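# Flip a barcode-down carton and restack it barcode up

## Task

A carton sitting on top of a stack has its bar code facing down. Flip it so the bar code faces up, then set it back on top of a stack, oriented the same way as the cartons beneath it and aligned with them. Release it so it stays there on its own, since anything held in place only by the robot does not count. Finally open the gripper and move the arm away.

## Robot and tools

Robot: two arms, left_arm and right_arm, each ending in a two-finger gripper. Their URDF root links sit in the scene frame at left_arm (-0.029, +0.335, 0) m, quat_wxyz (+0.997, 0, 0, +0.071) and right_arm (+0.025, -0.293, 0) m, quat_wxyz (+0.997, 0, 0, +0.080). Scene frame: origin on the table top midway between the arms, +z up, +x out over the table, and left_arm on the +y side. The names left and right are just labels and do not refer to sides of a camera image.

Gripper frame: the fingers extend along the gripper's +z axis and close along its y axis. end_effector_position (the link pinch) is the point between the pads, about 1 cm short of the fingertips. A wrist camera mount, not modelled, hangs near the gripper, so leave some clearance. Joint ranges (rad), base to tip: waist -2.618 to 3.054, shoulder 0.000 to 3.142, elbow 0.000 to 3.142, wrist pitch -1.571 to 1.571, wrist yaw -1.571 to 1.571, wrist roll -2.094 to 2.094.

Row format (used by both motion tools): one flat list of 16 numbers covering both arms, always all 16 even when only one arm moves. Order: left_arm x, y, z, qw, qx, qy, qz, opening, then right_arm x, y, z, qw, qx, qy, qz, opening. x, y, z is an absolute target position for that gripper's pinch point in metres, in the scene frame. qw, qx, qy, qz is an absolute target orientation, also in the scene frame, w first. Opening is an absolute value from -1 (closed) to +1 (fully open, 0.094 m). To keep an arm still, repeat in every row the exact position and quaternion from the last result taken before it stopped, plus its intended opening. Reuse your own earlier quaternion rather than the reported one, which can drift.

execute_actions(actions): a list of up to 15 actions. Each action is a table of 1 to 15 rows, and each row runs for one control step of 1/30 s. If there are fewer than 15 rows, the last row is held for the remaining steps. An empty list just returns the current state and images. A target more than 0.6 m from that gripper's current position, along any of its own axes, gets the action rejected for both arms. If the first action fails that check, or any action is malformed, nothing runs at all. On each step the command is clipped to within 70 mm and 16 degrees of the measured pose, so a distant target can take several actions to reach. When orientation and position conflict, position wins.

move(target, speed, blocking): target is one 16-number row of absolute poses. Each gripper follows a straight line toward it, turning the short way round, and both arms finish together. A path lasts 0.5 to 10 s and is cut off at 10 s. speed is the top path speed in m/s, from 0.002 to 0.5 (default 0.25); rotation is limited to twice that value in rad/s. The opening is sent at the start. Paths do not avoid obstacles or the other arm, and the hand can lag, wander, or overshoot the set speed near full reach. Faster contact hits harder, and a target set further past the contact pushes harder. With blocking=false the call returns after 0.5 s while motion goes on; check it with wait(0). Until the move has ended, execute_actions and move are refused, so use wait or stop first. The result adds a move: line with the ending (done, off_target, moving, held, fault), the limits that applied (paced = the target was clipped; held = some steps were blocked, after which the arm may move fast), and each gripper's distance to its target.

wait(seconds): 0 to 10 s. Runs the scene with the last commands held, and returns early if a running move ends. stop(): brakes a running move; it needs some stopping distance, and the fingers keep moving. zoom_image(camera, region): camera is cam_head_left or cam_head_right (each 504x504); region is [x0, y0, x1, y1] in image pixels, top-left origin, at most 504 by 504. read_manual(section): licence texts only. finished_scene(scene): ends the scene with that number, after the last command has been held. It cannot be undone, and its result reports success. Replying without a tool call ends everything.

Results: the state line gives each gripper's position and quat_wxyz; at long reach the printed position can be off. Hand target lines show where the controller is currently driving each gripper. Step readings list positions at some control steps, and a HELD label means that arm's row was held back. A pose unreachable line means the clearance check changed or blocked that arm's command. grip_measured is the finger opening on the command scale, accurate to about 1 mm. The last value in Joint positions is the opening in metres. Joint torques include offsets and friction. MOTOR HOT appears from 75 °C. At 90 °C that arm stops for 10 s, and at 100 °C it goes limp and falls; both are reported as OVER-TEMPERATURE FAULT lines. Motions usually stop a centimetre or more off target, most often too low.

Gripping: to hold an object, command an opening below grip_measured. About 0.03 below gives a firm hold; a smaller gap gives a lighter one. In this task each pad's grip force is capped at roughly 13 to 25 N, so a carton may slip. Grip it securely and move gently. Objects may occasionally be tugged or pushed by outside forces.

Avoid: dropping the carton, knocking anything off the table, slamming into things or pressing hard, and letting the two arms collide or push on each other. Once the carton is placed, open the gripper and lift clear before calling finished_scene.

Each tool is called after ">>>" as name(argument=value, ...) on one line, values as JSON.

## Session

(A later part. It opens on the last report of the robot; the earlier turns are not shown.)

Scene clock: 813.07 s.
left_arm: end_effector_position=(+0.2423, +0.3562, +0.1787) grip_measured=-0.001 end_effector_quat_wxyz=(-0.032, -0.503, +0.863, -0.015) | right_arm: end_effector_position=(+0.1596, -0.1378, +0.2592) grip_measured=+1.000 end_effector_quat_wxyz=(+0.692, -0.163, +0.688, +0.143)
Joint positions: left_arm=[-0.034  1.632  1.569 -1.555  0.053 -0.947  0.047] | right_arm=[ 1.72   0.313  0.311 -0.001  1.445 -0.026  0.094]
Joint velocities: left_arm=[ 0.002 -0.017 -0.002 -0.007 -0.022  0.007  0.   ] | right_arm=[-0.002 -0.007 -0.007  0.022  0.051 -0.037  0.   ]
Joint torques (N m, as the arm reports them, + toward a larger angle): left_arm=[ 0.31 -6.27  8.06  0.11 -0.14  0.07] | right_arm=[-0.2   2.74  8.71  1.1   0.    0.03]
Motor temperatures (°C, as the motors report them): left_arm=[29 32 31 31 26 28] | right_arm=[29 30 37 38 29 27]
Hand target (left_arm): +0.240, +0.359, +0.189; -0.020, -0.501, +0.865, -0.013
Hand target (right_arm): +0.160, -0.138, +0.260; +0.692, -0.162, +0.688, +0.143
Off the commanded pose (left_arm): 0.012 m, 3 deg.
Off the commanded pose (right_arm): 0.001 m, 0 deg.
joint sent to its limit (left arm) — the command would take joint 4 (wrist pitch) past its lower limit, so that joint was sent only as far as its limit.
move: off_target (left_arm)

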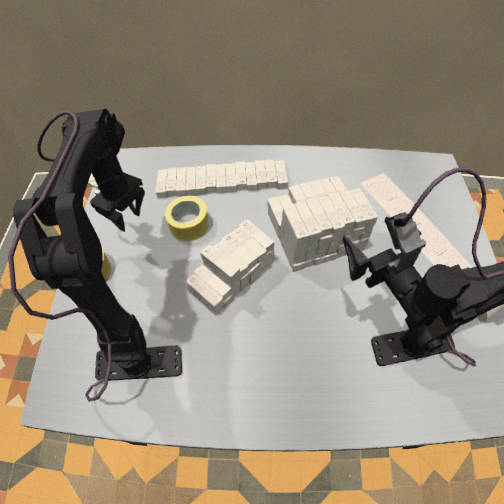

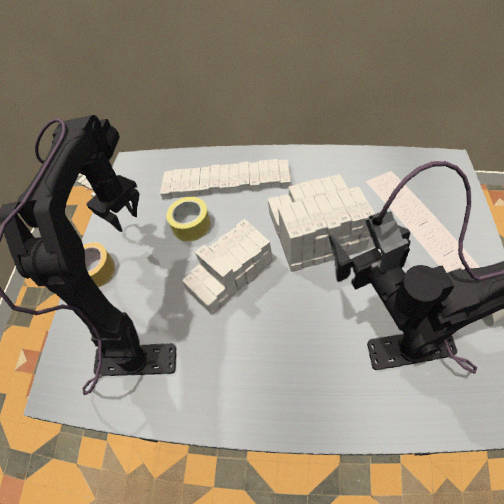

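>>> zoom_image(camera="cam_head_right", region=[188,240,223,275])

Region (188, 240, 223, 275) of cam_head_right's 504x504 image, scaled by 14.400, with more detail than that image has.

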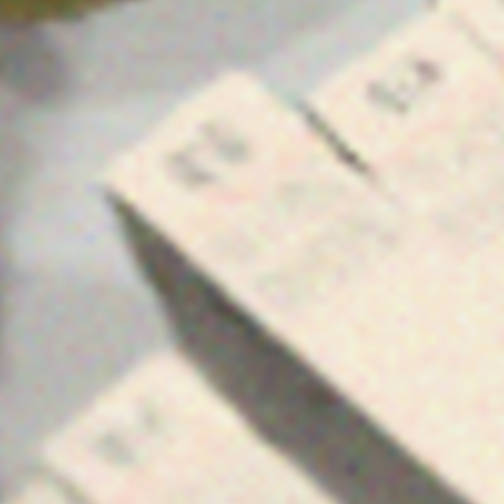

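>>> finished_scene(scene=1)

The scene is finished: the task was done.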